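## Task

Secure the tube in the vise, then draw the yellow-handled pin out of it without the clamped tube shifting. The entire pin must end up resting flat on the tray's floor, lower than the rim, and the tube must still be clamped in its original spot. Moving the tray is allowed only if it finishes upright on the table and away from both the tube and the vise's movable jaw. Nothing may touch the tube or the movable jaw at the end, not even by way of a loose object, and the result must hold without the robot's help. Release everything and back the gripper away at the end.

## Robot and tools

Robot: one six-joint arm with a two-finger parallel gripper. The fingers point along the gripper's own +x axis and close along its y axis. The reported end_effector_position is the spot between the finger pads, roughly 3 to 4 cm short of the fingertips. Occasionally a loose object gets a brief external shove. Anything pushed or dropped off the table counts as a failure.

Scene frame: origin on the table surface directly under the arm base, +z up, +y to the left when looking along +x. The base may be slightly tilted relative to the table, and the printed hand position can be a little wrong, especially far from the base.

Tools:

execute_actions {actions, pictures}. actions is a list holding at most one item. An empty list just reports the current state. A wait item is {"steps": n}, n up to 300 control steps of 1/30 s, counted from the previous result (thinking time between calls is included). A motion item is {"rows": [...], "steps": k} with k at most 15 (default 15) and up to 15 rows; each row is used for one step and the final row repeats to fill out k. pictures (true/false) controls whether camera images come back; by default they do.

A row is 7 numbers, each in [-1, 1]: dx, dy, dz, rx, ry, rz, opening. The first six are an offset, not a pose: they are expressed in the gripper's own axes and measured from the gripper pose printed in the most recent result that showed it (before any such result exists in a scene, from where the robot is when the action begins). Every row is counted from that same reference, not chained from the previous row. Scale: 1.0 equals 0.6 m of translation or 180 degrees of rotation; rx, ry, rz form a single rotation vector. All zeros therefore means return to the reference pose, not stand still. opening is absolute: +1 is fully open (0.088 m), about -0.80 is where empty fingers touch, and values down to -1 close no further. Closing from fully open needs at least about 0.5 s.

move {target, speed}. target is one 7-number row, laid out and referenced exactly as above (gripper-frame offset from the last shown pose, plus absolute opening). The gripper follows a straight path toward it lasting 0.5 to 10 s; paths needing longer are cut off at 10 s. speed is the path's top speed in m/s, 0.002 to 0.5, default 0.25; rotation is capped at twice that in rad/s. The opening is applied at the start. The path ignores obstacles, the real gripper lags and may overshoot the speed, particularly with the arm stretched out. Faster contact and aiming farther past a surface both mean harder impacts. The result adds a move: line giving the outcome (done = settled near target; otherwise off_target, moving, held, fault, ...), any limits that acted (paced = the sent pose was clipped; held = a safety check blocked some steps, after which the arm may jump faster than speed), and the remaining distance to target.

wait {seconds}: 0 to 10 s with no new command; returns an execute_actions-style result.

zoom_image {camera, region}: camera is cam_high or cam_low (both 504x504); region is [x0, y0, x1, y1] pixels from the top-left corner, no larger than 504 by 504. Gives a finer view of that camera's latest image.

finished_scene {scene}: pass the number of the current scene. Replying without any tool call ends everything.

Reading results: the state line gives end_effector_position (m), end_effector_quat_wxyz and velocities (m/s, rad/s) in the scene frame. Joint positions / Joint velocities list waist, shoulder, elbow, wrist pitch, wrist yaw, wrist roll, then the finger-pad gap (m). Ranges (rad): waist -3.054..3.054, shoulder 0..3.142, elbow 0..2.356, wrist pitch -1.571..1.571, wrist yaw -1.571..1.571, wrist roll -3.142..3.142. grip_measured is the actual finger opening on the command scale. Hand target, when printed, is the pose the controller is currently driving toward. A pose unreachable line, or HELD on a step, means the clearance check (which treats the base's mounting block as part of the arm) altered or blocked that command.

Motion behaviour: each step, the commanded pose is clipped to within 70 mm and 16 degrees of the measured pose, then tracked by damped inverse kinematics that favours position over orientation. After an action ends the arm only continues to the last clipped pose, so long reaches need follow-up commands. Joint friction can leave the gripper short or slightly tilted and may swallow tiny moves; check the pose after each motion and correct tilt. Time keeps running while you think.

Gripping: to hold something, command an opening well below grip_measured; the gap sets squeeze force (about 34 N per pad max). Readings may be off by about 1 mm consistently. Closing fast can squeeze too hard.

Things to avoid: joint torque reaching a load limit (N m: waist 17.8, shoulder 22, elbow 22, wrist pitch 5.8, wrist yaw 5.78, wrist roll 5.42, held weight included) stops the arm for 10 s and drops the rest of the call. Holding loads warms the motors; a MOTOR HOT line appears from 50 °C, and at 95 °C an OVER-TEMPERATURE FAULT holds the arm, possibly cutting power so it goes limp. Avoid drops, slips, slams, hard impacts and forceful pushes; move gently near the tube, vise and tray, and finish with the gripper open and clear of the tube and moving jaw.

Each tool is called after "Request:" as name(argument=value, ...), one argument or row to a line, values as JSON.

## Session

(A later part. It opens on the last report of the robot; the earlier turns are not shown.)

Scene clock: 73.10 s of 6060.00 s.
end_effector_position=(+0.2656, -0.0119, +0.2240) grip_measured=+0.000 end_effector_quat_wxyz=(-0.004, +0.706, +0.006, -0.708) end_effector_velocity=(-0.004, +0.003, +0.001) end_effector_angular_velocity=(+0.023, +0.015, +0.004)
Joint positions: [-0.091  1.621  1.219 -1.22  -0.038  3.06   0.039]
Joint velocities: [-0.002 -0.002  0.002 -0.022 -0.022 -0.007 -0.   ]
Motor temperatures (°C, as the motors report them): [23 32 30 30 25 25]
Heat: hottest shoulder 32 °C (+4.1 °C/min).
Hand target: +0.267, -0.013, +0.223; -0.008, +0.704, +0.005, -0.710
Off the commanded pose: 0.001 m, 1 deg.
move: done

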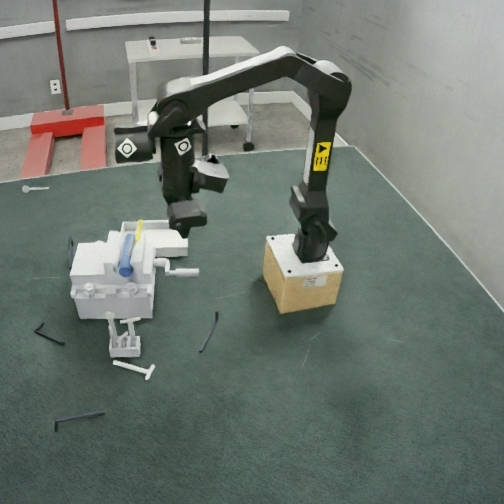

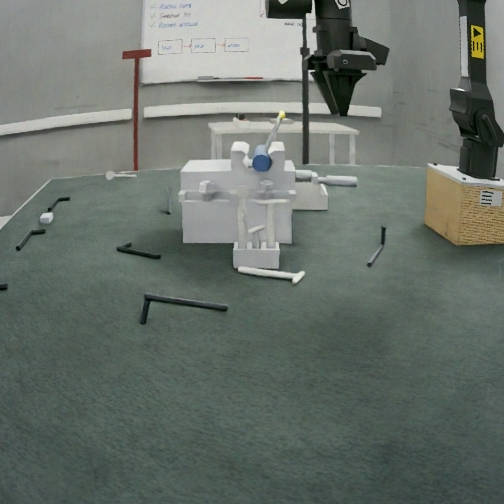

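Request:
move(
  target=[0.215,0.003,0.017,0,0,0,0],
  speed=0.2,
)

Request:
move(
  target=[0,0,0,0,0,0,-0.8],
)

Request:
execute_actions(
  actions=[
    {"rows":[[-0.019,0.003,0,0,0,0,-0.8],[-0.019,0.003,0,0,0,0,-0.8],[-0.037,0.013,0,0,0,0,-0.8],[-0.037,0.013,0,0,0,0,-0.8],[-0.049,0.029,0,0,0,0,-0.8],[-0.049,0.029,0,0,0,0,-0.8],[-0.056,0.047,0,0,0,0,-0.8],[-0.056,0.047,0,0,0,0,-0.8],[-0.056,0.067,0,0,0,0,-0.8],[-0.056,0.067,0,0,0,0,-0.8],[-0.047,0.09,0,0,0,0,-0.8]],"steps":15},
  ],
  pictures=false,
)

Request:
execute_actions(
  actions=[
    {"steps":12},
  ],
  pictures=false,
)

Request:
execute_actions(
  actions=[
    {"rows":[[0.01,0.017,0,0,0,0,-0.8],[0.025,0.03,0,0,0,0,-0.8],[0.025,0.03,0,0,0,0,-0.8],[0.044,0.036,0,0,0,0,-0.8],[0.063,0.036,0,0,0,0,-0.8],[0.063,0.036,0,0,0,0,-0.8],[0.082,0.03,0,0,0,0,-0.8],[0.097,0.017,0,0,0,0,-0.8],[0.097,0.017,0,0,0,0,-0.8],[0.107,0,0,0,0,0,-0.8],[0.111,-0.019,0,0,0,0,-0.8],[0.111,-0.019,0,0,0,0,-0.8],[0.107,-0.039,0,0,0,0,-0.8],[0.1,-0.052,0,0,0,0,-0.8]],"steps":15},
  ],
  pictures=false,
)

Request:
execute_actions(
  actions=[
    {"steps":12},
  ],
)

Scene clock: 88.77 s of 6060.00 s.
end_effector_position=(+0.2575, -0.0139, +0.0993) grip_measured=+0.000 end_effector_quat_wxyz=(-0.003, +0.712, +0.006, -0.702) end_effector_velocity=(+0.003, +0.000, +0.001) end_effector_angular_velocity=(+0.007, -0.013, -0.009)
Joint positions: [-0.09   1.762  0.833 -0.676 -0.039  3.062  0.039]
Joint velocities: [-0.002 -0.002  0.002  0.007 -0.007  0.007 -0.   ]
Motor temperatures (°C, as the motors report them): [23 30 31 28 25 25]
Heat: hottest elbow 31 °C (+1.0 °C/min).
Hand target: +0.254, -0.013, +0.095; -0.004, +0.706, +0.006, -0.708
Off the commanded pose: 0.005 m, 1 deg.
move: done

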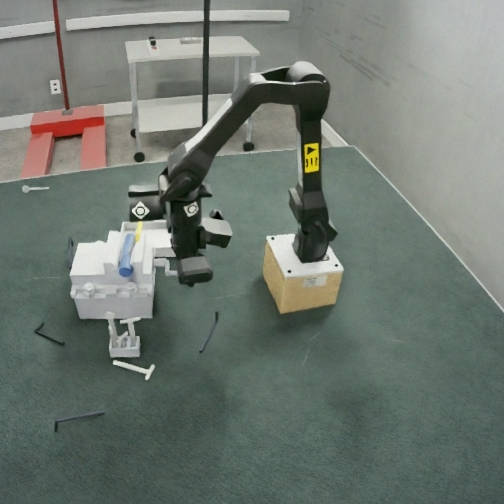

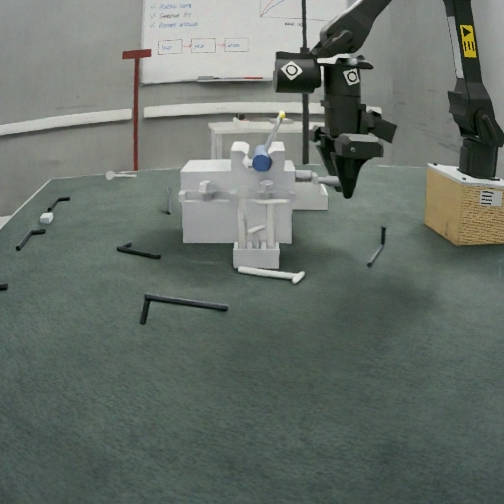

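Scene clock: 89.27 s of 6060.00 s.
end_effector_position=(+0.2577, -0.0092, +0.0993) grip_measured=-0.462 end_effector_quat_wxyz=(-0.011, +0.712, +0.013, -0.702) end_effector_velocity=(-0.002, +0.002, +0.000) end_effector_angular_velocity=(+0.008, +0.007, -0.005)
Joint positions: [-0.083  1.762  0.833 -0.677 -0.059  3.069  0.016]
Joint velocities: [ 0.002 -0.002 -0.002 -0.007 -0.007  0.007 -0.   ]
Motor temperatures (°C, as the motors report them): [23 30 31 28 25 25]
Heat: hottest elbow 31 °C (+1.0 °C/min).
Hand target: +0.258, -0.014, +0.099; -0.003, +0.712, +0.006, -0.702
Off the commanded pose: 0.005 m, 1 deg.
move: done

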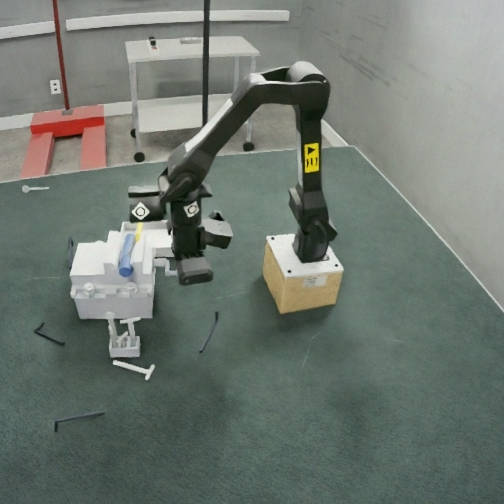

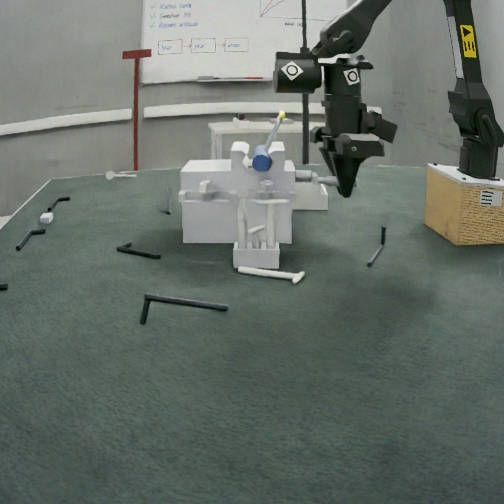

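Scene clock: 89.77 s of 6060.00 s.
end_effector_position=(+0.2502, -0.0582, +0.1294) grip_measured=-0.466 end_effector_quat_wxyz=(-0.016, +0.708, +0.011, -0.706) end_effector_velocity=(-0.017, -0.094, -0.044) end_effector_angular_velocity=(-0.084, +0.104, -0.112)
Joint positions: [-0.275  1.71   0.91  -0.83  -0.053  2.888  0.016]
Joint velocities: [-0.295  0.183 -0.002  0.095  0.125 -0.183 -0.003]
Motor temperatures (°C, as the motors report them): [23 30 31 28 25 25]
Heat: hottest elbow 31 °C (+1.0 °C/min).
Hand target: +0.257, -0.064, +0.126; -0.010, +0.712, +0.012, -0.702
Off the commanded pose: 0.010 m, 1 deg.
Steps of this call (steps 1 to 15: all 15 steps of this action). Readings (end_effector_position):
1: (+0.2582, -0.0092, +0.1003)
2: (+0.2577, -0.0093, +0.1018)
4: (+0.2572, -0.0108, +0.1093)
8: (+0.2553, -0.0220, +0.1246)
15: the state above

Scene clock: 90.17 s of 6060.00 s.
end_effector_position=(+0.2495, -0.0625, +0.1266) grip_measured=-0.470 end_effector_quat_wxyz=(-0.018, +0.706, +0.009, -0.708) end_effector_velocity=(+0.001, +0.000, -0.001) end_effector_angular_velocity=(+0.007, -0.005, +0.005)
Joint positions: [-0.289  1.721  0.91  -0.824 -0.05   2.879  0.016]
Joint velocities: [-0.002  0.002 -0.002  0.007 -0.007 -0.007 -0.   ]
Motor temperatures (°C, as the motors report them): [23 30 31 28 25 25]
Heat: hottest elbow 31 °C (+1.0 °C/min).
Hand target: +0.257, -0.064, +0.126; -0.010, +0.712, +0.012, -0.702
Off the commanded pose: 0.008 m, 1 deg.
Steps of this call (steps 1 to 12: nothing new was sent). Readings (end_effector_position):
1: (+0.2499, -0.0606, +0.1282)
2: (+0.2497, -0.0617, +0.1274)
4: (+0.2496, -0.0623, +0.1268)
8: (+0.2495, -0.0624, +0.1267)
12: the state above

Scene clock: 90.67 s of 6060.00 s.
end_effector_position=(+0.2512, -0.0513, +0.0678) grip_measured=-0.479 end_effector_quat_wxyz=(-0.015, +0.709, -0.008, -0.705) end_effector_velocity=(-0.010, +0.075, -0.022) end_effector_angular_velocity=(-0.160, +0.064, -0.060)
Joint positions: [-0.229  1.856  0.783 -0.542 -0.028  2.959  0.016]
Joint velocities: [ 0.374 -0.002 -0.115  0.095  0.154  0.432 -0.003]
Motor temperatures (°C, as the motors report them): [23 30 31 28 25 25]
Heat: hottest elbow 31 °C (+1.0 °C/min).
Hand target: +0.248, -0.031, +0.067; -0.018, +0.705, +0.009, -0.709
Off the commanded pose: 0.022 m, 2 deg.
Steps of this call (steps 1 to 15: all 15 steps of this action). Readings (end_effector_position):
1: (+0.2493, -0.0628, +0.1262)
2: (+0.2487, -0.0647, +0.1243)
4: (+0.2478, -0.0714, +0.1169)
8: (+0.2469, -0.0752, +0.0916)
15: the state above

Scene clock: 91.07 s of 6060.00 s.
end_effector_position=(+0.2534, -0.0352, +0.0670) grip_measured=-0.481 end_effector_quat_wxyz=(-0.024, +0.710, -0.001, -0.704) end_effector_velocity=(-0.003, -0.000, -0.001) end_effector_angular_velocity=(+0.010, +0.010, -0.000)
Joint positions: [-0.18   1.856  0.78  -0.539 -0.053  3.01   0.015]
Joint velocities: [-0.007  0.002 -0.002 -0.007 -0.007 -0.007 -0.   ]
Motor temperatures (°C, as the motors report them): [23 30 31 28 25 25]
Heat: hottest elbow 31 °C (+0.0 °C/min).
Hand target: +0.248, -0.031, +0.067; -0.018, +0.705, +0.010, -0.709
Off the commanded pose: 0.007 m, 1 deg.
Steps of this call (steps 1 to 12: nothing new was sent). Readings (end_effector_position):
1: (+0.2519, -0.0485, +0.0675)
2: (+0.2525, -0.0453, +0.0672)
4: (+0.2533, -0.0390, +0.0671)
8: (+0.2534, -0.0352, +0.0670)
12: the state above

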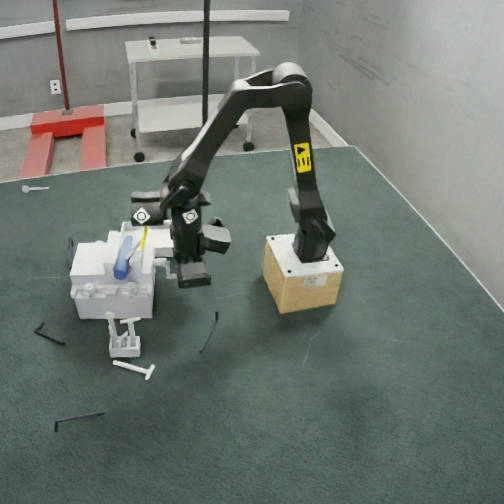

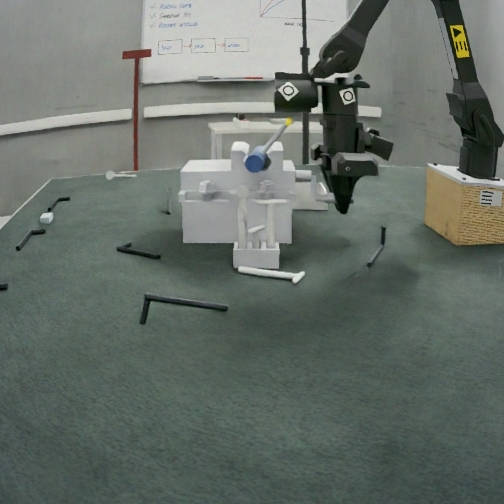

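Request:
move(
  target=[0,0,0,0,0.11,0,-0.8],
  speed=0.15,
)

Request:
execute_actions(
  actions=[
    {"rows":[[-0.009,-0.017,-0.003,0,0,0,-0.8],[-0.024,-0.03,-0.009,0,0,0,-0.8],[-0.024,-0.03,-0.009,0,0,0,-0.8],[-0.041,-0.036,-0.015,0,0,0,-0.8],[-0.059,-0.036,-0.021,0,0,0,-0.8],[-0.059,-0.036,-0.021,0,0,0,-0.8],[-0.077,-0.03,-0.028,0,0,0,-0.8],[-0.091,-0.017,-0.033,0,0,0,-0.8],[-0.091,-0.017,-0.033,0,0,0,-0.8],[-0.1,0,-0.036,0,0,0,-0.8],[-0.104,0.019,-0.038,0,0,0,-0.8],[-0.104,0.019,-0.038,0,0,0,-0.8],[-0.1,0.039,-0.036,0,0,0,-0.8],[-0.094,0.052,-0.034,0,0,0,-0.8]],"steps":15},
  ],
  pictures=false,
)

Request:
execute_actions(
  actions=[
    {"steps":12},
  ],
  pictures=false,
)

Request:
execute_actions(
  actions=[
    {"rows":[[0.009,0.017,0.003,0,0,0,-0.8],[0.024,0.03,0.009,0,0,0,-0.8],[0.024,0.03,0.009,0,0,0,-0.8],[0.041,0.036,0.015,0,0,0,-0.8],[0.059,0.036,0.021,0,0,0,-0.8],[0.059,0.036,0.021,0,0,0,-0.8],[0.077,0.03,0.028,0,0,0,-0.8],[0.091,0.017,0.033,0,0,0,-0.8],[0.091,0.017,0.033,0,0,0,-0.8],[0.1,0,0.036,0,0,0,-0.8],[0.104,-0.019,0.038,0,0,0,-0.8],[0.104,-0.019,0.038,0,0,0,-0.8],[0.1,-0.039,0.036,0,0,0,-0.8],[0.094,-0.052,0.034,0,0,0,-0.8]],"steps":15},
  ],
  pictures=false,
)

Request:
execute_actions(
  actions=[
    {"steps":12},
  ],
)

Scene clock: 106.33 s of 6060.00 s.
end_effector_position=(+0.2497, -0.0360, +0.0650) grip_measured=-0.504 end_effector_quat_wxyz=(-0.034, +0.813, -0.015, -0.581) end_effector_velocity=(-0.001, +0.003, -0.000) end_effector_angular_velocity=(+0.018, -0.007, +0.011)
Joint positions: [-0.211  1.671  0.471 -0.097 -0.096  3.033  0.014]
Joint velocities: [-0.002 -0.002 -0.007  0.007 -0.022 -0.007 -0.   ]
Motor temperatures (°C, as the motors report them): [23 31 30 28 25 25]
Heat: hottest shoulder 31 °C (-4.0 °C/min).
Hand target: +0.253, -0.035, +0.068; -0.021, +0.820, -0.005, -0.571
Off the commanded pose: 0.004 m, 2 deg.
move: done

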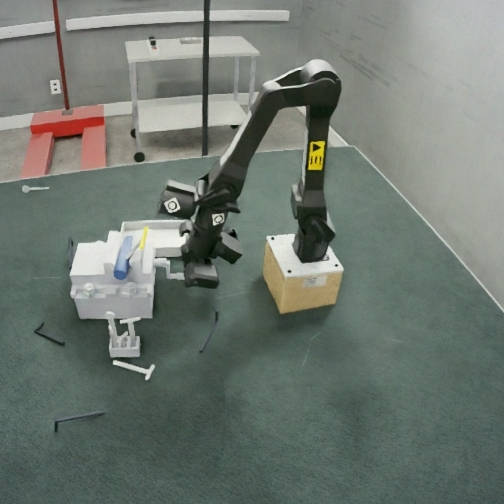

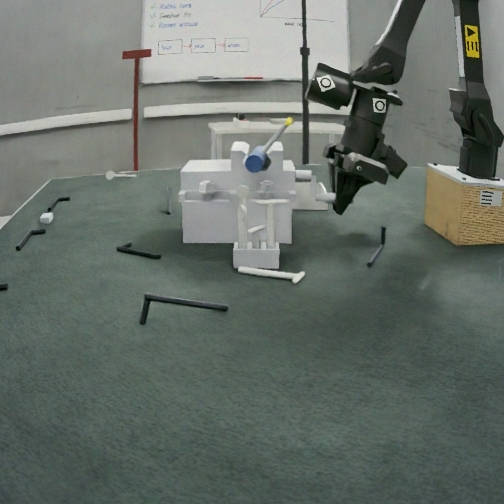

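Scene clock: 106.83 s of 6060.00 s.
end_effector_position=(+0.2471, -0.0397, +0.1283) grip_measured=-0.503 end_effector_quat_wxyz=(-0.059, +0.811, +0.005, -0.582) end_effector_velocity=(-0.035, -0.248, +0.036) end_effector_angular_velocity=(-0.519, -0.000, +0.002)
Joint positions: [-0.278  1.453  0.608 -0.477 -0.173  2.984  0.014]
Joint velocities: [-0.838 -0.046  0.149 -0.227  0.271 -0.974 -0.   ]
Motor temperatures (°C, as the motors report them): [23 31 30 28 25 25]
Heat: hottest shoulder 31 °C (-4.0 °C/min).
Hand target: +0.246, -0.067, +0.125; -0.034, +0.812, -0.019, -0.583
Off the commanded pose: 0.030 m, 4 deg.
Steps of this call (steps 1 to 15: all 15 steps of this action). Readings (end_effector_position):
1: (+0.2501, -0.0359, +0.0657)
2: (+0.2507, -0.0334, +0.0671)
4: (+0.2520, -0.0220, +0.0724)
8: (+0.2535, -0.0098, +0.0990)
15: the state above

Scene clock: 107.23 s of 6060.00 s.
end_effector_position=(+0.2449, -0.0633, +0.1248) grip_measured=-0.510 end_effector_quat_wxyz=(-0.041, +0.811, -0.018, -0.583) end_effector_velocity=(-0.002, +0.002, -0.000) end_effector_angular_velocity=(+0.020, -0.000, +0.006)
Joint positions: [-0.347  1.473  0.611 -0.458 -0.134  2.914  0.014]
Joint velocities: [-0.007 -0.002 -0.002 -0.007 -0.022 -0.007 -0.   ]
Motor temperatures (°C, as the motors report them): [23 31 30 28 25 25]
Heat: hottest shoulder 31 °C (-4.1 °C/min).
Hand target: +0.246, -0.067, +0.125; -0.034, +0.812, -0.019, -0.583
Off the commanded pose: 0.007 m, 1 deg.
Steps of this call (steps 1 to 12: nothing new was sent). Readings (end_effector_position):
1: (+0.2460, -0.0489, +0.1289)
2: (+0.2461, -0.0572, +0.1285)
4: (+0.2452, -0.0629, +0.1255)
8: (+0.2450, -0.0633, +0.1249)
12: the state above

Scene clock: 107.73 s of 6060.00 s.
end_effector_position=(+0.2466, -0.0540, +0.0675) grip_measured=-0.522 end_effector_quat_wxyz=(-0.032, +0.813, -0.040, -0.581) end_effector_velocity=(+0.011, +0.090, -0.028) end_effector_angular_velocity=(-0.178, +0.068, -0.148)
Joint positions: [-0.268  1.66   0.473 -0.108 -0.069  3.005  0.013]
Joint velocities: [ 0.593  0.066 -0.081  0.168  0.388  0.652 -0.003]
Motor temperatures (°C, as the motors report them): [23 31 30 28 25 25]
Heat: hottest shoulder 31 °C (-4.0 °C/min).
Hand target: +0.244, -0.031, +0.066; -0.041, +0.810, -0.016, -0.585
Off the commanded pose: 0.025 m, 3 deg.
Steps of this call (steps 1 to 15: all 15 steps of this action). Readings (end_effector_position):
1: (+0.2447, -0.0636, +0.1242)
2: (+0.2439, -0.0658, +0.1219)
4: (+0.2431, -0.0723, +0.1141)
8: (+0.2422, -0.0757, +0.0905)
15: the state above

Scene clock: 108.13 s of 6060.00 s.
end_effector_position=(+0.2490, -0.0363, +0.0654) grip_measured=-0.525 end_effector_quat_wxyz=(-0.050, +0.812, -0.030, -0.581) end_effector_velocity=(-0.002, +0.003, -0.000) end_effector_angular_velocity=(+0.015, +0.003, +0.025)
Joint positions: [-0.209  1.667  0.468 -0.098 -0.089  3.078  0.013]
Joint velocities: [-0.002 -0.002 -0.002 -0.007 -0.022 -0.022  0.   ]
Motor temperatures (°C, as the motors report them): [23 31 30 28 25 25]
Heat: hottest shoulder 31 °C (-3.0 °C/min).
Hand target: +0.244, -0.031, +0.066; -0.041, +0.810, -0.016, -0.585
Off the commanded pose: 0.008 m, 2 deg.
Steps of this call (steps 1 to 12: nothing new was sent). Readings (end_effector_position):
1: (+0.2471, -0.0509, +0.0667)
2: (+0.2477, -0.0480, +0.0661)
4: (+0.2486, -0.0430, +0.0656)
8: (+0.2491, -0.0369, +0.0654)
12: the state above

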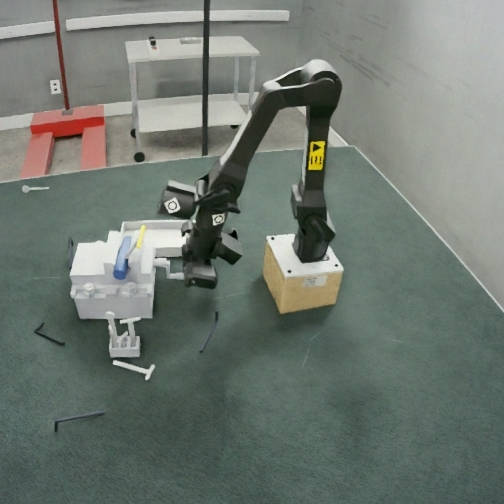

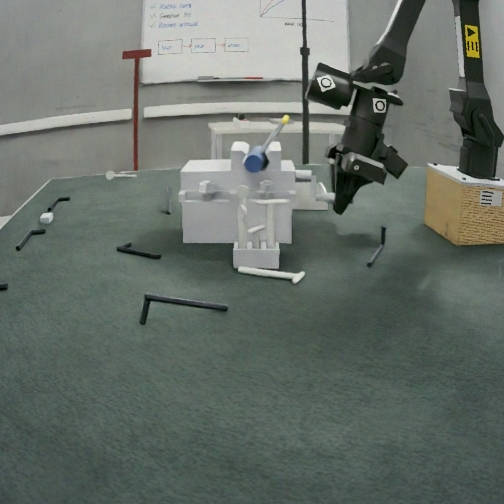

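Two more turns (with roll correction).

Request:
execute_actions(
  actions=[
    {"rows":[[-0.009,-0.017,-0.003,-0.02,0,0,-0.8],[-0.024,-0.03,-0.009,-0.02,0,0,-0.8],[-0.024,-0.03,-0.009,-0.02,0,0,-0.8],[-0.041,-0.036,-0.015,-0.02,0,0,-0.8],[-0.059,-0.036,-0.021,-0.02,0,0,-0.8],[-0.059,-0.036,-0.021,-0.02,0,0,-0.8],[-0.077,-0.03,-0.028,-0.02,0,0,-0.8],[-0.091,-0.017,-0.033,-0.02,0,0,-0.8],[-0.091,-0.017,-0.033,-0.02,0,0,-0.8],[-0.1,0,-0.036,-0.02,0,0,-0.8],[-0.104,0.019,-0.038,-0.02,0,0,-0.8],[-0.104,0.019,-0.038,-0.02,0,0,-0.8],[-0.1,0.036,-0.036,-0.02,0,0,-0.8],[-0.096,0.045,-0.034,-0.02,0,0,-0.8]],"steps":15},
  ],
  pictures=false,
)

Request:
execute_actions(
  actions=[
    {"steps":12},
  ],
  pictures=false,
)

Request:
execute_actions(
  actions=[
    {"rows":[[0.009,0.017,0.003,0,0,0,-0.8],[0.024,0.03,0.009,0,0,0,-0.8],[0.024,0.03,0.009,0,0,0,-0.8],[0.041,0.036,0.015,0,0,0,-0.8],[0.059,0.036,0.021,0,0,0,-0.8],[0.059,0.036,0.021,0,0,0,-0.8],[0.077,0.03,0.028,0,0,0,-0.8],[0.091,0.017,0.033,0,0,0,-0.8],[0.091,0.017,0.033,0,0,0,-0.8],[0.1,0,0.036,0,0,0,-0.8],[0.104,-0.019,0.038,0,0,0,-0.8],[0.104,-0.019,0.038,0,0,0,-0.8],[0.1,-0.039,0.036,0,0,0,-0.8],[0.094,-0.056,0.034,0,0,0,-0.8]],"steps":15},
  ],
  pictures=false,
)

Request:
execute_actions(
  actions=[
    {"steps":12},
  ],
  pictures=false,
)

Request:
execute_actions(
  actions=[
    {"rows":[[-0.009,-0.017,-0.003,-0.02,0,0,-0.8],[-0.024,-0.03,-0.009,-0.02,0,0,-0.8],[-0.024,-0.03,-0.009,-0.02,0,0,-0.8],[-0.041,-0.036,-0.015,-0.02,0,0,-0.8],[-0.059,-0.036,-0.021,-0.02,0,0,-0.8],[-0.059,-0.036,-0.021,-0.02,0,0,-0.8],[-0.077,-0.03,-0.028,-0.02,0,0,-0.8],[-0.091,-0.017,-0.033,-0.02,0,0,-0.8],[-0.091,-0.017,-0.033,-0.02,0,0,-0.8],[-0.1,0,-0.036,-0.02,0,0,-0.8],[-0.104,0.019,-0.038,-0.02,0,0,-0.8],[-0.104,0.019,-0.038,-0.02,0,0,-0.8],[-0.1,0.036,-0.036,-0.02,0,0,-0.8],[-0.096,0.048,-0.034,-0.02,0,0,-0.8]],"steps":15},
  ],
  pictures=false,
)

Request:
execute_actions(
  actions=[
    {"steps":12},
  ],
  pictures=false,
)

Request:
execute_actions(
  actions=[
    {"rows":[[0.009,0.017,0.003,0,0,0,-0.8],[0.024,0.03,0.009,0,0,0,-0.8],[0.024,0.03,0.009,0,0,0,-0.8],[0.041,0.036,0.015,0,0,0,-0.8],[0.059,0.036,0.021,0,0,0,-0.8],[0.059,0.036,0.021,0,0,0,-0.8],[0.077,0.03,0.028,0,0,0,-0.8],[0.091,0.017,0.033,0,0,0,-0.8],[0.091,0.017,0.033,0,0,0,-0.8],[0.1,0,0.036,0,0,0,-0.8],[0.104,-0.019,0.038,0,0,0,-0.8],[0.104,-0.019,0.038,0,0,0,-0.8],[0.1,-0.039,0.036,0,0,0,-0.8],[0.094,-0.054,0.034,0,0,0,-0.8]],"steps":15},
  ],
  pictures=false,
)

Request:
execute_actions(
  actions=[
    {"steps":12},
  ],
)

Request:
zoom_image(
  camera="cam_low",
  region=[200, 100, 400, 260],
)

Scene clock: 143.47 s of 6060.00 s.
end_effector_position=(+0.2467, -0.0389, +0.1287) grip_measured=-0.492 end_effector_quat_wxyz=(-0.048, +0.812, +0.007, -0.581) end_effector_velocity=(-0.038, -0.231, +0.039) end_effector_angular_velocity=(-0.532, +0.001, +0.002)
Joint positions: [-0.269  1.446  0.605 -0.475 -0.162  2.972  0.015]
Joint velocities: [-0.759 -0.095  0.12  -0.227  0.3   -0.901 -0.   ]
Motor temperatures (°C, as the motors report them): [23 32 29 26 25 26]
Heat: hottest shoulder 32 °C (+1.0 °C/min).
Hand target: +0.245, -0.064, +0.126; -0.025, +0.812, -0.015, -0.583
Off the commanded pose: 0.027 m, 3 deg.
Steps of this call (steps 1 to 1045: nothing new was sent; steps 1046 to 1060: all 15 steps of this action). Readings (end_effector_position):
1046: (+0.2490, -0.0356, +0.0656)
1047: (+0.2501, -0.0337, +0.0672)
1049: (+0.2515, -0.0234, +0.0719)
1053: (+0.2530, -0.0097, +0.0982)
1060: the state above

Scene clock: 143.87 s of 6060.00 s.
end_effector_position=(+0.2448, -0.0606, +0.1267) grip_measured=-0.498 end_effector_quat_wxyz=(-0.030, +0.812, -0.014, -0.582) end_effector_velocity=(-0.001, -0.000, -0.002) end_effector_angular_velocity=(+0.005, -0.000, +0.002)
Joint positions: [-0.332  1.459  0.607 -0.461 -0.125  2.907  0.015]
Joint velocities: [-0.007  0.002 -0.007  0.007 -0.007 -0.007  0.   ]
Motor temperatures (°C, as the motors report them): [23 32 29 26 25 26]
Heat: hottest shoulder 32 °C (+1.0 °C/min).
Hand target: +0.245, -0.064, +0.126; -0.024, +0.812, -0.015, -0.583
Off the commanded pose: 0.006 m, 1 deg.
Steps of this call (steps 1 to 12: nothing new was sent). Readings (end_effector_position):
1: (+0.2456, -0.0473, +0.1293)
2: (+0.2457, -0.0550, +0.1294)
4: (+0.2450, -0.0602, +0.1272)
8: (+0.2448, -0.0605, +0.1268)
12: the state above

Scene clock: 144.37 s of 6060.00 s.
end_effector_position=(+0.2457, -0.0558, +0.0689) grip_measured=-0.518 end_effector_quat_wxyz=(-0.020, +0.813, -0.046, -0.580) end_effector_velocity=(+0.014, +0.092, -0.031) end_effector_angular_velocity=(-0.196, +0.056, -0.194)
Joint positions: [-0.261  1.649  0.468 -0.108 -0.044  2.998  0.014]
Joint velocities: [ 0.632  0.09  -0.085  0.198  0.432  0.725 -0.005]
Motor temperatures (°C, as the motors report them): [23 32 29 26 25 26]
Heat: hottest shoulder 32 °C (+1.0 °C/min).
Hand target: +0.243, -0.028, +0.067; -0.030, +0.811, -0.012, -0.584
Off the commanded pose: 0.031 m, 4 deg.
Steps of this call (steps 1 to 15: all 15 steps of this action). Readings (end_effector_position):
1: (+0.2445, -0.0610, +0.1261)
2: (+0.2437, -0.0634, +0.1239)
4: (+0.2428, -0.0708, +0.1165)
8: (+0.2417, -0.0757, +0.0926)
15: the state above

Scene clock: 144.77 s of 6060.00 s.
end_effector_position=(+0.2487, -0.0330, +0.0662) grip_measured=-0.521 end_effector_quat_wxyz=(-0.046, +0.813, -0.030, -0.580) end_effector_velocity=(-0.004, -0.001, -0.002) end_effector_angular_velocity=(-0.002, +0.013, -0.012)
Joint positions: [-0.191  1.658  0.463 -0.098 -0.08   3.089  0.013]
Joint velocities: [-0.002 -0.002 -0.007 -0.007  0.007  0.007  0.   ]
Motor temperatures (°C, as the motors report them): [23 32 29 26 25 26]
Heat: hottest shoulder 32 °C (+1.0 °C/min).
Hand target: +0.243, -0.028, +0.067; -0.030, +0.811, -0.012, -0.584
Off the commanded pose: 0.009 m, 3 deg.
Steps of this call (steps 1 to 12: nothing new was sent). Readings (end_effector_position):
1: (+0.2464, -0.0526, +0.0679)
2: (+0.2471, -0.0494, +0.0671)
4: (+0.2482, -0.0430, +0.0663)
8: (+0.2486, -0.0336, +0.0660)
12: the state above

Scene clock: 145.27 s of 6060.00 s.
end_effector_position=(+0.2463, -0.0391, +0.1290) grip_measured=-0.493 end_effector_quat_wxyz=(-0.043, +0.813, +0.001, -0.581) end_effector_velocity=(-0.036, -0.225, +0.035) end_effector_angular_velocity=(-0.437, -0.008, -0.003)
Joint positions: [-0.261  1.438  0.6   -0.472 -0.146  2.98   0.015]
Joint velocities: [-0.794 -0.071  0.11  -0.198  0.198 -0.901  0.   ]
Motor temperatures (°C, as the motors report them): [23 32 29 26 25 26]
Heat: hottest shoulder 32 °C (+1.0 °C/min).
Hand target: +0.245, -0.062, +0.127; -0.020, +0.813, -0.015, -0.582
Off the commanded pose: 0.025 m, 3 deg.
Steps of this call (steps 1 to 15: all 15 steps of this action). Readings (end_effector_position):
1: (+0.2490, -0.0326, +0.0665)
2: (+0.2501, -0.0301, +0.0682)
4: (+0.2513, -0.0201, +0.0740)
8: (+0.2526, -0.0094, +0.1000)
15: the state above

Scene clock: 145.67 s of 6060.00 s.
end_effector_position=(+0.2445, -0.0592, +0.1276) grip_measured=-0.496 end_effector_quat_wxyz=(-0.027, +0.814, -0.015, -0.581) end_effector_velocity=(+0.004, +0.002, +0.001) end_effector_angular_velocity=(+0.012, -0.023, +0.012)
Joint positions: [-0.323  1.449  0.602 -0.46  -0.118  2.912  0.015]
Joint velocities: [-0.002  0.002 -0.002  0.022 -0.022 -0.007  0.   ]
Motor temperatures (°C, as the motors report them): [23 32 29 26 25 26]
Heat: hottest shoulder 32 °C (+1.0 °C/min).
Hand target: +0.245, -0.062, +0.127; -0.021, +0.813, -0.015, -0.582
Off the commanded pose: 0.005 m, 1 deg.
Steps of this call (steps 1 to 12: nothing new was sent). Readings (end_effector_position):
1: (+0.2452, -0.0472, +0.1296)
2: (+0.2453, -0.0542, +0.1298)
4: (+0.2447, -0.0588, +0.1280)
8: (+0.2445, -0.0592, +0.1277)
12: the state above

Scene clock: 146.17 s of 6060.00 s.
end_effector_position=(+0.2452, -0.0565, +0.0696) grip_measured=-0.517 end_effector_quat_wxyz=(-0.016, +0.814, -0.049, -0.579) end_effector_velocity=(+0.013, +0.082, -0.032) end_effector_angular_velocity=(-0.184, +0.059, -0.248)
Joint positions: [-0.258  1.642  0.464 -0.106 -0.033  2.999  0.014]
Joint velocities: [ 0.593  0.105 -0.071  0.183  0.432  0.74  -0.007]
Motor temperatures (°C, as the motors report them): [23 32 29 26 25 26]
Heat: hottest shoulder 32 °C (+1.0 °C/min).
Hand target: +0.243, -0.028, +0.068; -0.027, +0.812, -0.013, -0.583
Off the commanded pose: 0.031 m, 4 deg.
Steps of this call (steps 1 to 15: all 15 steps of this action). Readings (end_effector_position):
1: (+0.2443, -0.0596, +0.1270)
2: (+0.2434, -0.0621, +0.1248)
4: (+0.2424, -0.0700, +0.1175)
8: (+0.2412, -0.0756, +0.0934)
15: the state above

Scene clock: 146.57 s of 6060.00 s.
end_effector_position=(+0.2483, -0.0333, +0.0664) grip_measured=-0.521 end_effector_quat_wxyz=(-0.044, +0.814, -0.032, -0.579) end_effector_velocity=(+0.004, +0.002, +0.003) end_effector_angular_velocity=(+0.020, -0.020, -0.002)
Joint positions: [-0.188  1.654  0.459 -0.094 -0.074  3.091  0.013]
Joint velocities: [-0.002 -0.007  0.002  0.007 -0.022  0.007  0.   ]
Motor temperatures (°C, as the motors report them): [23 32 29 26 25 26]
Heat: hottest shoulder 32 °C (+1.0 °C/min).
Hand target: +0.243, -0.028, +0.068; -0.027, +0.812, -0.013, -0.583
Off the commanded pose: 0.009 m, 3 deg.
Steps of this call (steps 1 to 12: nothing new was sent). Readings (end_effector_position):
1: (+0.2458, -0.0537, +0.0687)
2: (+0.2464, -0.0508, +0.0678)
4: (+0.2475, -0.0452, +0.0668)
8: (+0.2483, -0.0348, +0.0663)
12: the state above

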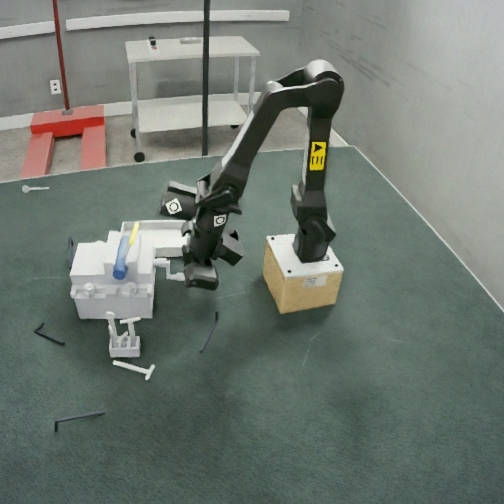

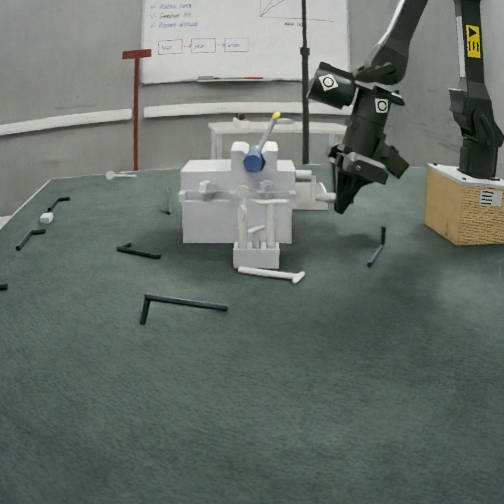

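Region (200, 100, 400, 260) of cam_low's 504x504 image, scaled by 2.520, with more detail than that image has; it fills the top 403 rows of this view, and the rest is white.

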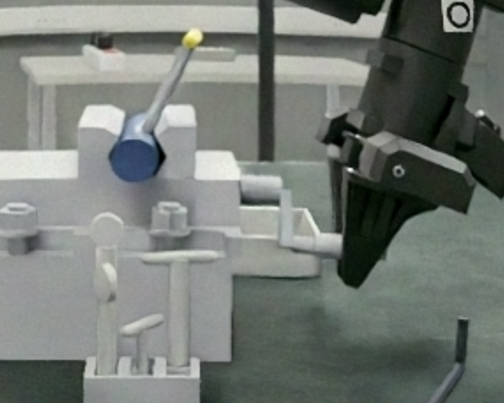

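One turn more.

Request:
execute_actions(
  actions=[
    {"rows":[[-0.009,-0.017,-0.003,-0.02,0,0,-0.8],[-0.024,-0.03,-0.009,-0.02,0,0,-0.8],[-0.024,-0.03,-0.009,-0.02,0,0,-0.8],[-0.041,-0.036,-0.015,-0.02,0,0,-0.8],[-0.059,-0.036,-0.021,-0.02,0,0,-0.8],[-0.059,-0.036,-0.021,-0.02,0,0,-0.8],[-0.077,-0.03,-0.028,-0.02,0,0,-0.8],[-0.091,-0.017,-0.033,-0.02,0,0,-0.8],[-0.091,-0.017,-0.033,-0.02,0,0,-0.8],[-0.1,0,-0.036,-0.02,0,0,-0.8],[-0.104,0.019,-0.038,-0.02,0,0,-0.8],[-0.104,0.019,-0.038,-0.02,0,0,-0.8],[-0.1,0.036,-0.036,-0.02,0,0,-0.8],[-0.096,0.048,-0.034,-0.02,0,0,-0.8]],"steps":15},
  ],
  pictures=false,
)

Request:
execute_actions(
  actions=[
    {"steps":12},
  ],
  pictures=false,
)

Request:
execute_actions(
  actions=[
    {"rows":[[0.009,0.017,0.003,0,0,0,-0.8],[0.024,0.03,0.009,0,0,0,-0.8],[0.024,0.03,0.009,0,0,0,-0.8],[0.041,0.036,0.015,0,0,0,-0.8],[0.059,0.036,0.021,0,0,0,-0.8],[0.059,0.036,0.021,0,0,0,-0.8],[0.077,0.03,0.028,0,0,0,-0.8],[0.091,0.017,0.033,0,0,0,-0.8],[0.091,0.017,0.033,0,0,0,-0.8],[0.1,0,0.036,0,0,0,-0.8],[0.104,-0.019,0.038,0,0,0,-0.8],[0.104,-0.019,0.038,0,0,0,-0.8],[0.1,-0.039,0.036,0,0,0,-0.8],[0.094,-0.054,0.034,0,0,0,-0.8]],"steps":15},
  ],
  pictures=false,
)

Request:
execute_actions(
  actions=[
    {"steps":12},
  ],
  pictures=false,
)

Scene clock: 160.63 s of 6060.00 s.
end_effector_position=(+0.2458, -0.0392, +0.1293) grip_measured=-0.492 end_effector_quat_wxyz=(-0.041, +0.814, -0.001, -0.580) end_effector_velocity=(-0.034, -0.233, +0.036) end_effector_angular_velocity=(-0.489, -0.012, -0.008)
Joint positions: [-0.257  1.432  0.596 -0.469 -0.139  2.983  0.015]
Joint velocities: [-0.799 -0.076  0.11  -0.183  0.242 -0.916 -0.   ]
Motor temperatures (°C, as the motors report them): [23 33 29 26 25 27]
Heat: hottest shoulder 33 °C (+2.0 °C/min).
Hand target: +0.244, -0.062, +0.127; -0.019, +0.814, -0.017, -0.581
Off the commanded pose: 0.025 m, 3 deg.
Steps of this call (steps 1 to 407: nothing new was sent; steps 408 to 422: all 15 steps of this action). Readings (end_effector_position):
408: (+0.2488, -0.0308, +0.0672)
409: (+0.2499, -0.0286, +0.0690)
411: (+0.2511, -0.0194, +0.0748)
415: (+0.2523, -0.0094, +0.1003)
422: the state above

Scene clock: 161.03 s of 6060.00 s.
end_effector_position=(+0.2442, -0.0591, +0.1280) grip_measured=-0.494 end_effector_quat_wxyz=(-0.025, +0.815, -0.017, -0.579) end_effector_velocity=(-0.003, -0.001, -0.002) end_effector_angular_velocity=(-0.000, +0.014, -0.012)
Joint positions: [-0.32   1.443  0.598 -0.457 -0.113  2.915  0.015]
Joint velocities: [-0.002  0.002 -0.002 -0.007  0.007  0.007 -0.   ]
Motor temperatures (°C, as the motors report them): [23 33 29 26 25 27]
Heat: hottest shoulder 33 °C (+2.0 °C/min).
Hand target: +0.244, -0.062, +0.127; -0.019, +0.814, -0.017, -0.581
Off the commanded pose: 0.005 m, 1 deg.
Steps of this call (steps 1 to 12: nothing new was sent). Readings (end_effector_position):
1: (+0.2449, -0.0474, +0.1300)
2: (+0.2449, -0.0543, +0.1300)
4: (+0.2444, -0.0586, +0.1284)
8: (+0.2443, -0.0589, +0.1280)
12: the state above

Scene clock: 161.53 s of 6060.00 s.
end_effector_position=(+0.2448, -0.0566, +0.0699) grip_measured=-0.516 end_effector_quat_wxyz=(-0.014, +0.814, -0.051, -0.578) end_effector_velocity=(+0.012, +0.083, -0.032) end_effector_angular_velocity=(-0.191, +0.061, -0.217)
Joint positions: [-0.255  1.638  0.46  -0.102 -0.028  3.001  0.014]
Joint velocities: [ 0.598  0.11  -0.071  0.183  0.432  0.711 -0.006]
Motor temperatures (°C, as the motors report them): [23 32 29 26 25 27]
Heat: hottest shoulder 32 °C (+1.0 °C/min).
Hand target: +0.243, -0.028, +0.068; -0.025, +0.813, -0.015, -0.582
Off the commanded pose: 0.031 m, 4 deg.
Steps of this call (steps 1 to 15: all 15 steps of this action). Readings (end_effector_position):
1: (+0.2439, -0.0594, +0.1273)
2: (+0.2432, -0.0619, +0.1252)
4: (+0.2420, -0.0697, +0.1178)
8: (+0.2409, -0.0755, +0.0939)
15: the state above

Scene clock: 161.93 s of 6060.00 s.
end_effector_position=(+0.2480, -0.0335, +0.0666) grip_measured=-0.520 end_effector_quat_wxyz=(-0.042, +0.815, -0.034, -0.578) end_effector_velocity=(+0.001, +0.000, +0.001) end_effector_angular_velocity=(+0.003, -0.008, +0.007)
Joint positions: [-0.186  1.65   0.455 -0.091 -0.068  3.093  0.014]
Joint velocities: [-0.002 -0.002 -0.002  0.007 -0.007 -0.007  0.   ]
Motor temperatures (°C, as the motors report them): [23 32 29 26 25 27]
Heat: hottest shoulder 32 °C (+1.0 °C/min).
Hand target: +0.243, -0.028, +0.068; -0.025, +0.813, -0.015, -0.581
Off the commanded pose: 0.009 m, 3 deg.
Steps of this call (steps 1 to 12: nothing new was sent). Readings (end_effector_position):
1: (+0.2456, -0.0538, +0.0690)
2: (+0.2461, -0.0509, +0.0681)
4: (+0.2472, -0.0453, +0.0670)
8: (+0.2480, -0.0349, +0.0665)
12: the state above

Request:
execute_actions(
  actions=[
    {"rows":[[-0.009,-0.017,-0.003,-0.02,0,0,-0.8],[-0.024,-0.03,-0.009,-0.02,0,0,-0.8],[-0.024,-0.03,-0.009,-0.02,0,0,-0.8],[-0.041,-0.036,-0.015,-0.02,0,0,-0.8],[-0.059,-0.036,-0.021,-0.02,0,0,-0.8],[-0.059,-0.036,-0.021,-0.02,0,0,-0.8],[-0.077,-0.03,-0.028,-0.02,0,0,-0.8],[-0.091,-0.017,-0.033,-0.02,0,0,-0.8],[-0.091,-0.017,-0.033,-0.02,0,0,-0.8],[-0.1,0,-0.036,-0.02,0,0,-0.8],[-0.104,0.019,-0.038,-0.02,0,0,-0.8],[-0.104,0.019,-0.038,-0.02,0,0,-0.8],[-0.1,0.036,-0.036,-0.02,0,0,-0.8],[-0.096,0.048,-0.034,-0.02,0,0,-0.8]],"steps":15},
  ],
  pictures=false,
)

Request:
execute_actions(
  actions=[
    {"steps":12},
  ],
)

Scene clock: 170.60 s of 6060.00 s.
end_effector_position=(+0.2456, -0.0384, +0.1295) grip_measured=-0.490 end_effector_quat_wxyz=(-0.039, +0.815, -0.001, -0.579) end_effector_velocity=(-0.038, -0.227, +0.038) end_effector_angular_velocity=(-0.460, -0.003, -0.001)
Joint positions: [-0.252  1.427  0.592 -0.467 -0.135  2.985  0.015]
Joint velocities: [-0.799 -0.095  0.105 -0.212  0.212 -0.916 -0.   ]
Motor temperatures (°C, as the motors report them): [23 33 28 26 25 27]
Heat: hottest shoulder 33 °C (+2.0 °C/min).
Hand target: +0.244, -0.062, +0.128; -0.017, +0.814, -0.019, -0.580
Off the commanded pose: 0.026 m, 3 deg.
Steps of this call (steps 1 to 245: nothing new was sent; steps 246 to 260: all 15 steps of this action). Readings (end_effector_position):
246: (+0.2484, -0.0313, +0.0673)
247: (+0.2493, -0.0291, +0.0689)
249: (+0.2507, -0.0196, +0.0747)
253: (+0.2517, -0.0093, +0.1002)
260: the state above

Scene clock: 171.00 s of 6060.00 s.
end_effector_position=(+0.2437, -0.0587, +0.1283) grip_measured=-0.493 end_effector_quat_wxyz=(-0.022, +0.815, -0.018, -0.578) end_effector_velocity=(-0.002, +0.001, -0.001) end_effector_angular_velocity=(+0.007, +0.005, +0.007)
Joint positions: [-0.315  1.437  0.594 -0.455 -0.107  2.918  0.015]
Joint velocities: [-0.002 -0.002 -0.002 -0.007 -0.007 -0.007 -0.   ]
Motor temperatures (°C, as the motors report them): [23 33 28 26 25 27]
Heat: hottest shoulder 33 °C (+2.0 °C/min).
Hand target: +0.244, -0.062, +0.127; -0.017, +0.814, -0.019, -0.580
Off the commanded pose: 0.006 m, 1 deg.
Steps of this call (steps 1 to 12: nothing new was sent). Readings (end_effector_position):
1: (+0.2444, -0.0465, +0.1302)
2: (+0.2445, -0.0536, +0.1304)
4: (+0.2440, -0.0582, +0.1288)
8: (+0.2438, -0.0585, +0.1283)
12: the state above

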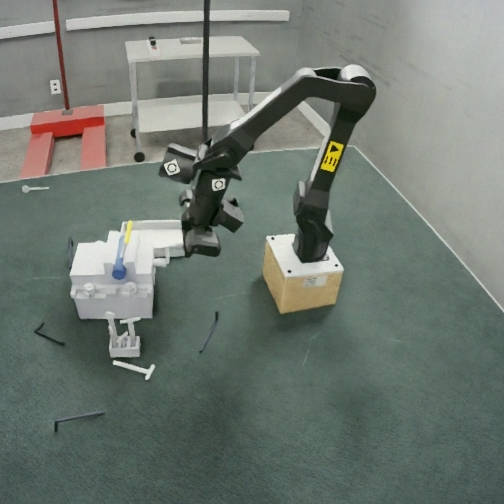

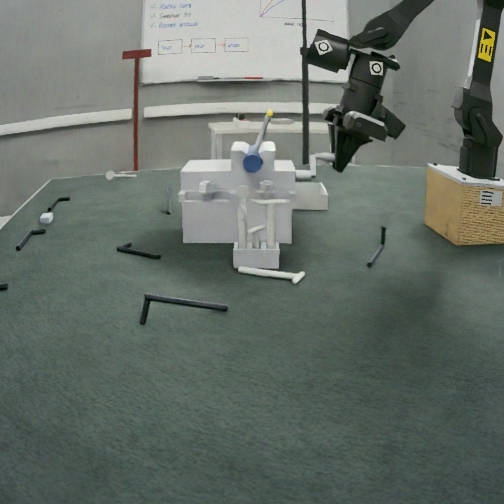

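Request:
execute_actions(
  actions=[
    {"rows":[[0.009,0.017,0.003,0,0,0,-0.8],[0.024,0.03,0.009,0,0,0,-0.8],[0.024,0.03,0.009,0,0,0,-0.8],[0.041,0.036,0.015,0,0,0,-0.8],[0.059,0.036,0.021,0,0,0,-0.8],[0.059,0.036,0.021,0,0,0,-0.8],[0.077,0.03,0.028,0,0,0,-0.8],[0.091,0.017,0.033,0,0,0,-0.8],[0.091,0.017,0.033,0,0,0,-0.8],[0.1,0,0.036,0,0,0,-0.8],[0.104,-0.019,0.038,0,0,0,-0.8],[0.104,-0.019,0.038,0,0,0,-0.8],[0.1,-0.039,0.036,0,0,0,-0.8],[0.094,-0.054,0.034,0,0,0,-0.8]],"steps":15},
  ],
  pictures=false,
)

Request:
execute_actions(
  actions=[
    {"steps":12},
  ],
  pictures=false,
)

Scene clock: 179.20 s of 6060.00 s.
end_effector_position=(+0.2432, -0.0611, +0.0725) grip_measured=-0.522 end_effector_quat_wxyz=(-0.009, +0.814, -0.063, -0.577) end_effector_velocity=(+0.003, +0.029, -0.012) end_effector_angular_velocity=(-0.401, +0.061, -0.329)
Joint positions: [-0.26   1.622  0.457 -0.11  -0.004  3.002  0.013]
Joint velocities: [ 0.501  0.022 -0.066  0.125  0.637  0.652 -0.006]
Motor temperatures (°C, as the motors report them): [23 32 29 26 25 27]
Heat: hottest shoulder 32 °C (+0.0 °C/min).
Hand target: +0.242, -0.028, +0.069; -0.023, +0.813, -0.016, -0.581
Off the commanded pose: 0.036 m, 5 deg.
Steps of this call (steps 1 to 231: nothing new was sent; steps 232 to 246: all 15 steps of this action). Readings (end_effector_position):
232: (+0.2433, -0.0596, +0.1273)
233: (+0.2427, -0.0621, +0.1253)
235: (+0.2417, -0.0697, +0.1181)
239: (+0.2405, -0.0754, +0.0942)
246: the state above

Scene clock: 179.60 s of 6060.00 s.
end_effector_position=(+0.2439, -0.0572, +0.0705) grip_measured=-0.524 end_effector_quat_wxyz=(-0.005, +0.813, -0.073, -0.578) end_effector_velocity=(+0.001, +0.003, -0.001) end_effector_angular_velocity=(+0.008, -0.004, +0.003)
Joint positions: [-0.226  1.63   0.453 -0.098  0.026  3.039  0.013]
Joint velocities: [ 0.007  0.002 -0.002  0.007 -0.007  0.007  0.   ]
Motor temperatures (°C, as the motors report them): [23 32 29 26 25 27]
Heat: hottest shoulder 32 °C (+0.0 °C/min).
Hand target: +0.242, -0.028, +0.068; -0.023, +0.813, -0.016, -0.581
Off the commanded pose: 0.032 m, 7 deg.
Steps of this call (steps 1 to 12: nothing new was sent). Readings (end_effector_position):
1: (+0.2434, -0.0604, +0.0721)
2: (+0.2435, -0.0597, +0.0718)
4: (+0.2437, -0.0586, +0.0712)
8: (+0.2439, -0.0577, +0.0707)
12: the state above

Request:
move(
  target=[0,0,0,0,0,0,0.2],
)

Request:
move(
  target=[-0.31,0,-0.1,0,0,0,0.2],
)

Request:
move(
  target=[0,0,0,-0.53,0,0,0.2],
  speed=0.4,
)

Scene clock: 187.27 s of 6060.00 s.
end_effector_position=(+0.2432, -0.0564, +0.0695) grip_measured=+0.200 end_effector_quat_wxyz=(-0.007, +0.812, -0.072, -0.580) end_effector_velocity=(-0.002, -0.001, +0.001) end_effector_angular_velocity=(-0.008, +0.005, +0.002)
Joint positions: [-0.225  1.633  0.453 -0.1    0.023  3.043  0.049]
Joint velocities: [-0.002 -0.007 -0.002 -0.007  0.007 -0.007 -0.   ]
Motor temperatures (°C, as the motors report them): [24 32 29 26 28 27]
Heat: hottest shoulder 32 °C (+0.0 °C/min).
Hand target: +0.244, -0.057, +0.070; -0.005, +0.813, -0.073, -0.578
Off the commanded pose: 0.001 m, 0 deg.
move: done

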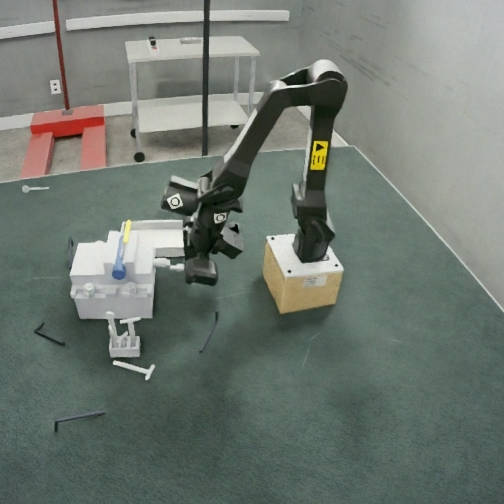

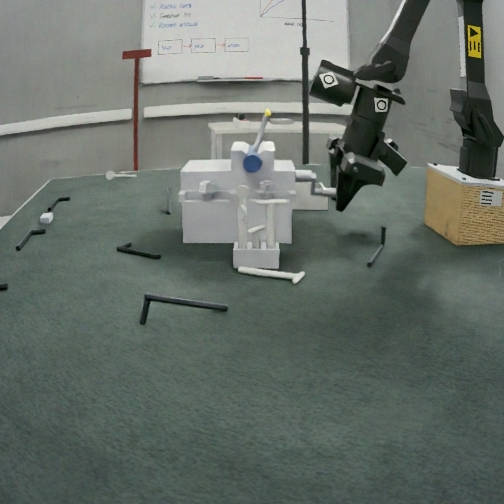

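Scene clock: 188.53 s of 6060.00 s.
end_effector_position=(+0.2407, -0.0414, +0.2626) grip_measured=+0.200 end_effector_quat_wxyz=(-0.008, +0.810, -0.071, -0.581) end_effector_velocity=(-0.001, +0.001, +0.001) end_effector_angular_velocity=(+0.005, +0.002, +0.007)
Joint positions: [-0.174  1.256  1.025 -1.055  0.036  3.092  0.049]
Joint velocities: [-0.002 -0.002  0.002 -0.007 -0.007 -0.007 -0.   ]
Motor temperatures (°C, as the motors report them): [24 31 29 26 28 27]
Heat: hottest shoulder 31 °C (-1.0 °C/min).
Hand target: +0.242, -0.041, +0.265; -0.007, +0.812, -0.072, -0.580
Off the commanded pose: 0.002 m, 0 deg.
move: done

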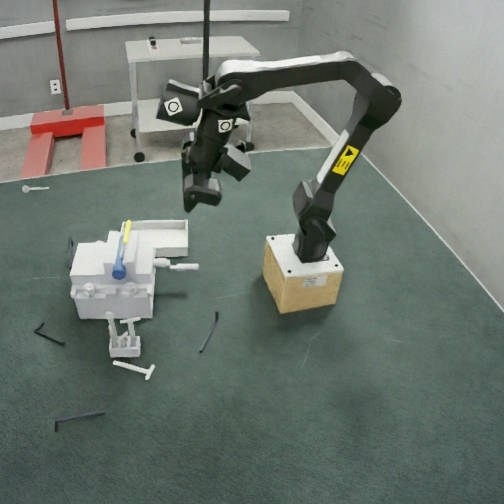

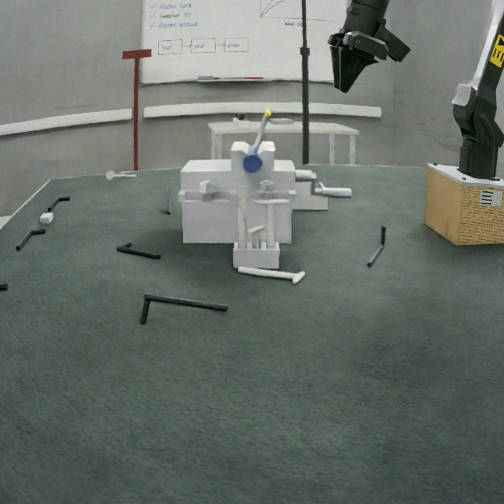

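Scene clock: 191.10 s of 6060.00 s.
end_effector_position=(+0.2407, -0.0414, +0.2626) grip_measured=+0.200 end_effector_quat_wxyz=(+0.593, +0.552, +0.381, -0.445) end_effector_velocity=(-0.003, +0.001, -0.002) end_effector_angular_velocity=(+0.007, +0.012, +0.007)
Joint positions: [-0.174  1.256  1.025 -1.055  0.036  1.431  0.049]
Joint velocities: [-0.002 -0.002 -0.007 -0.007 -0.007 -0.007 -0.   ]
Motor temperatures (°C, as the motors report them): [24 31 29 26 28 26]
Heat: hottest shoulder 31 °C (-1.0 °C/min).
Hand target: +0.241, -0.041, +0.263; +0.594, +0.551, +0.382, -0.444
Off the commanded pose: 0.000 m, 0 deg.
move: done

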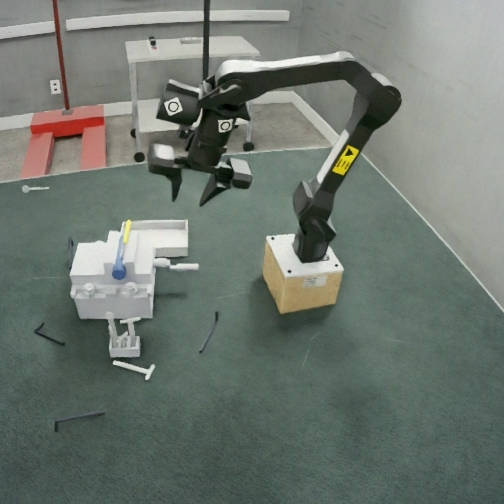

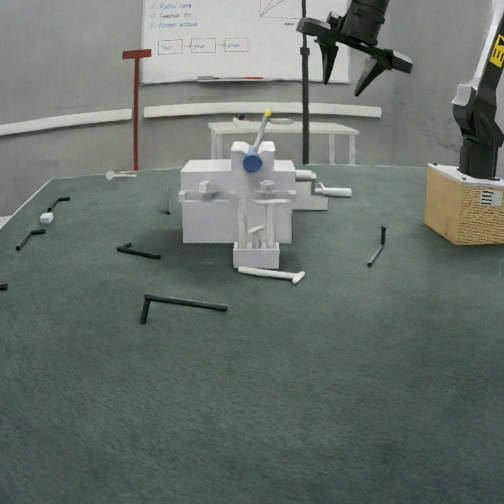

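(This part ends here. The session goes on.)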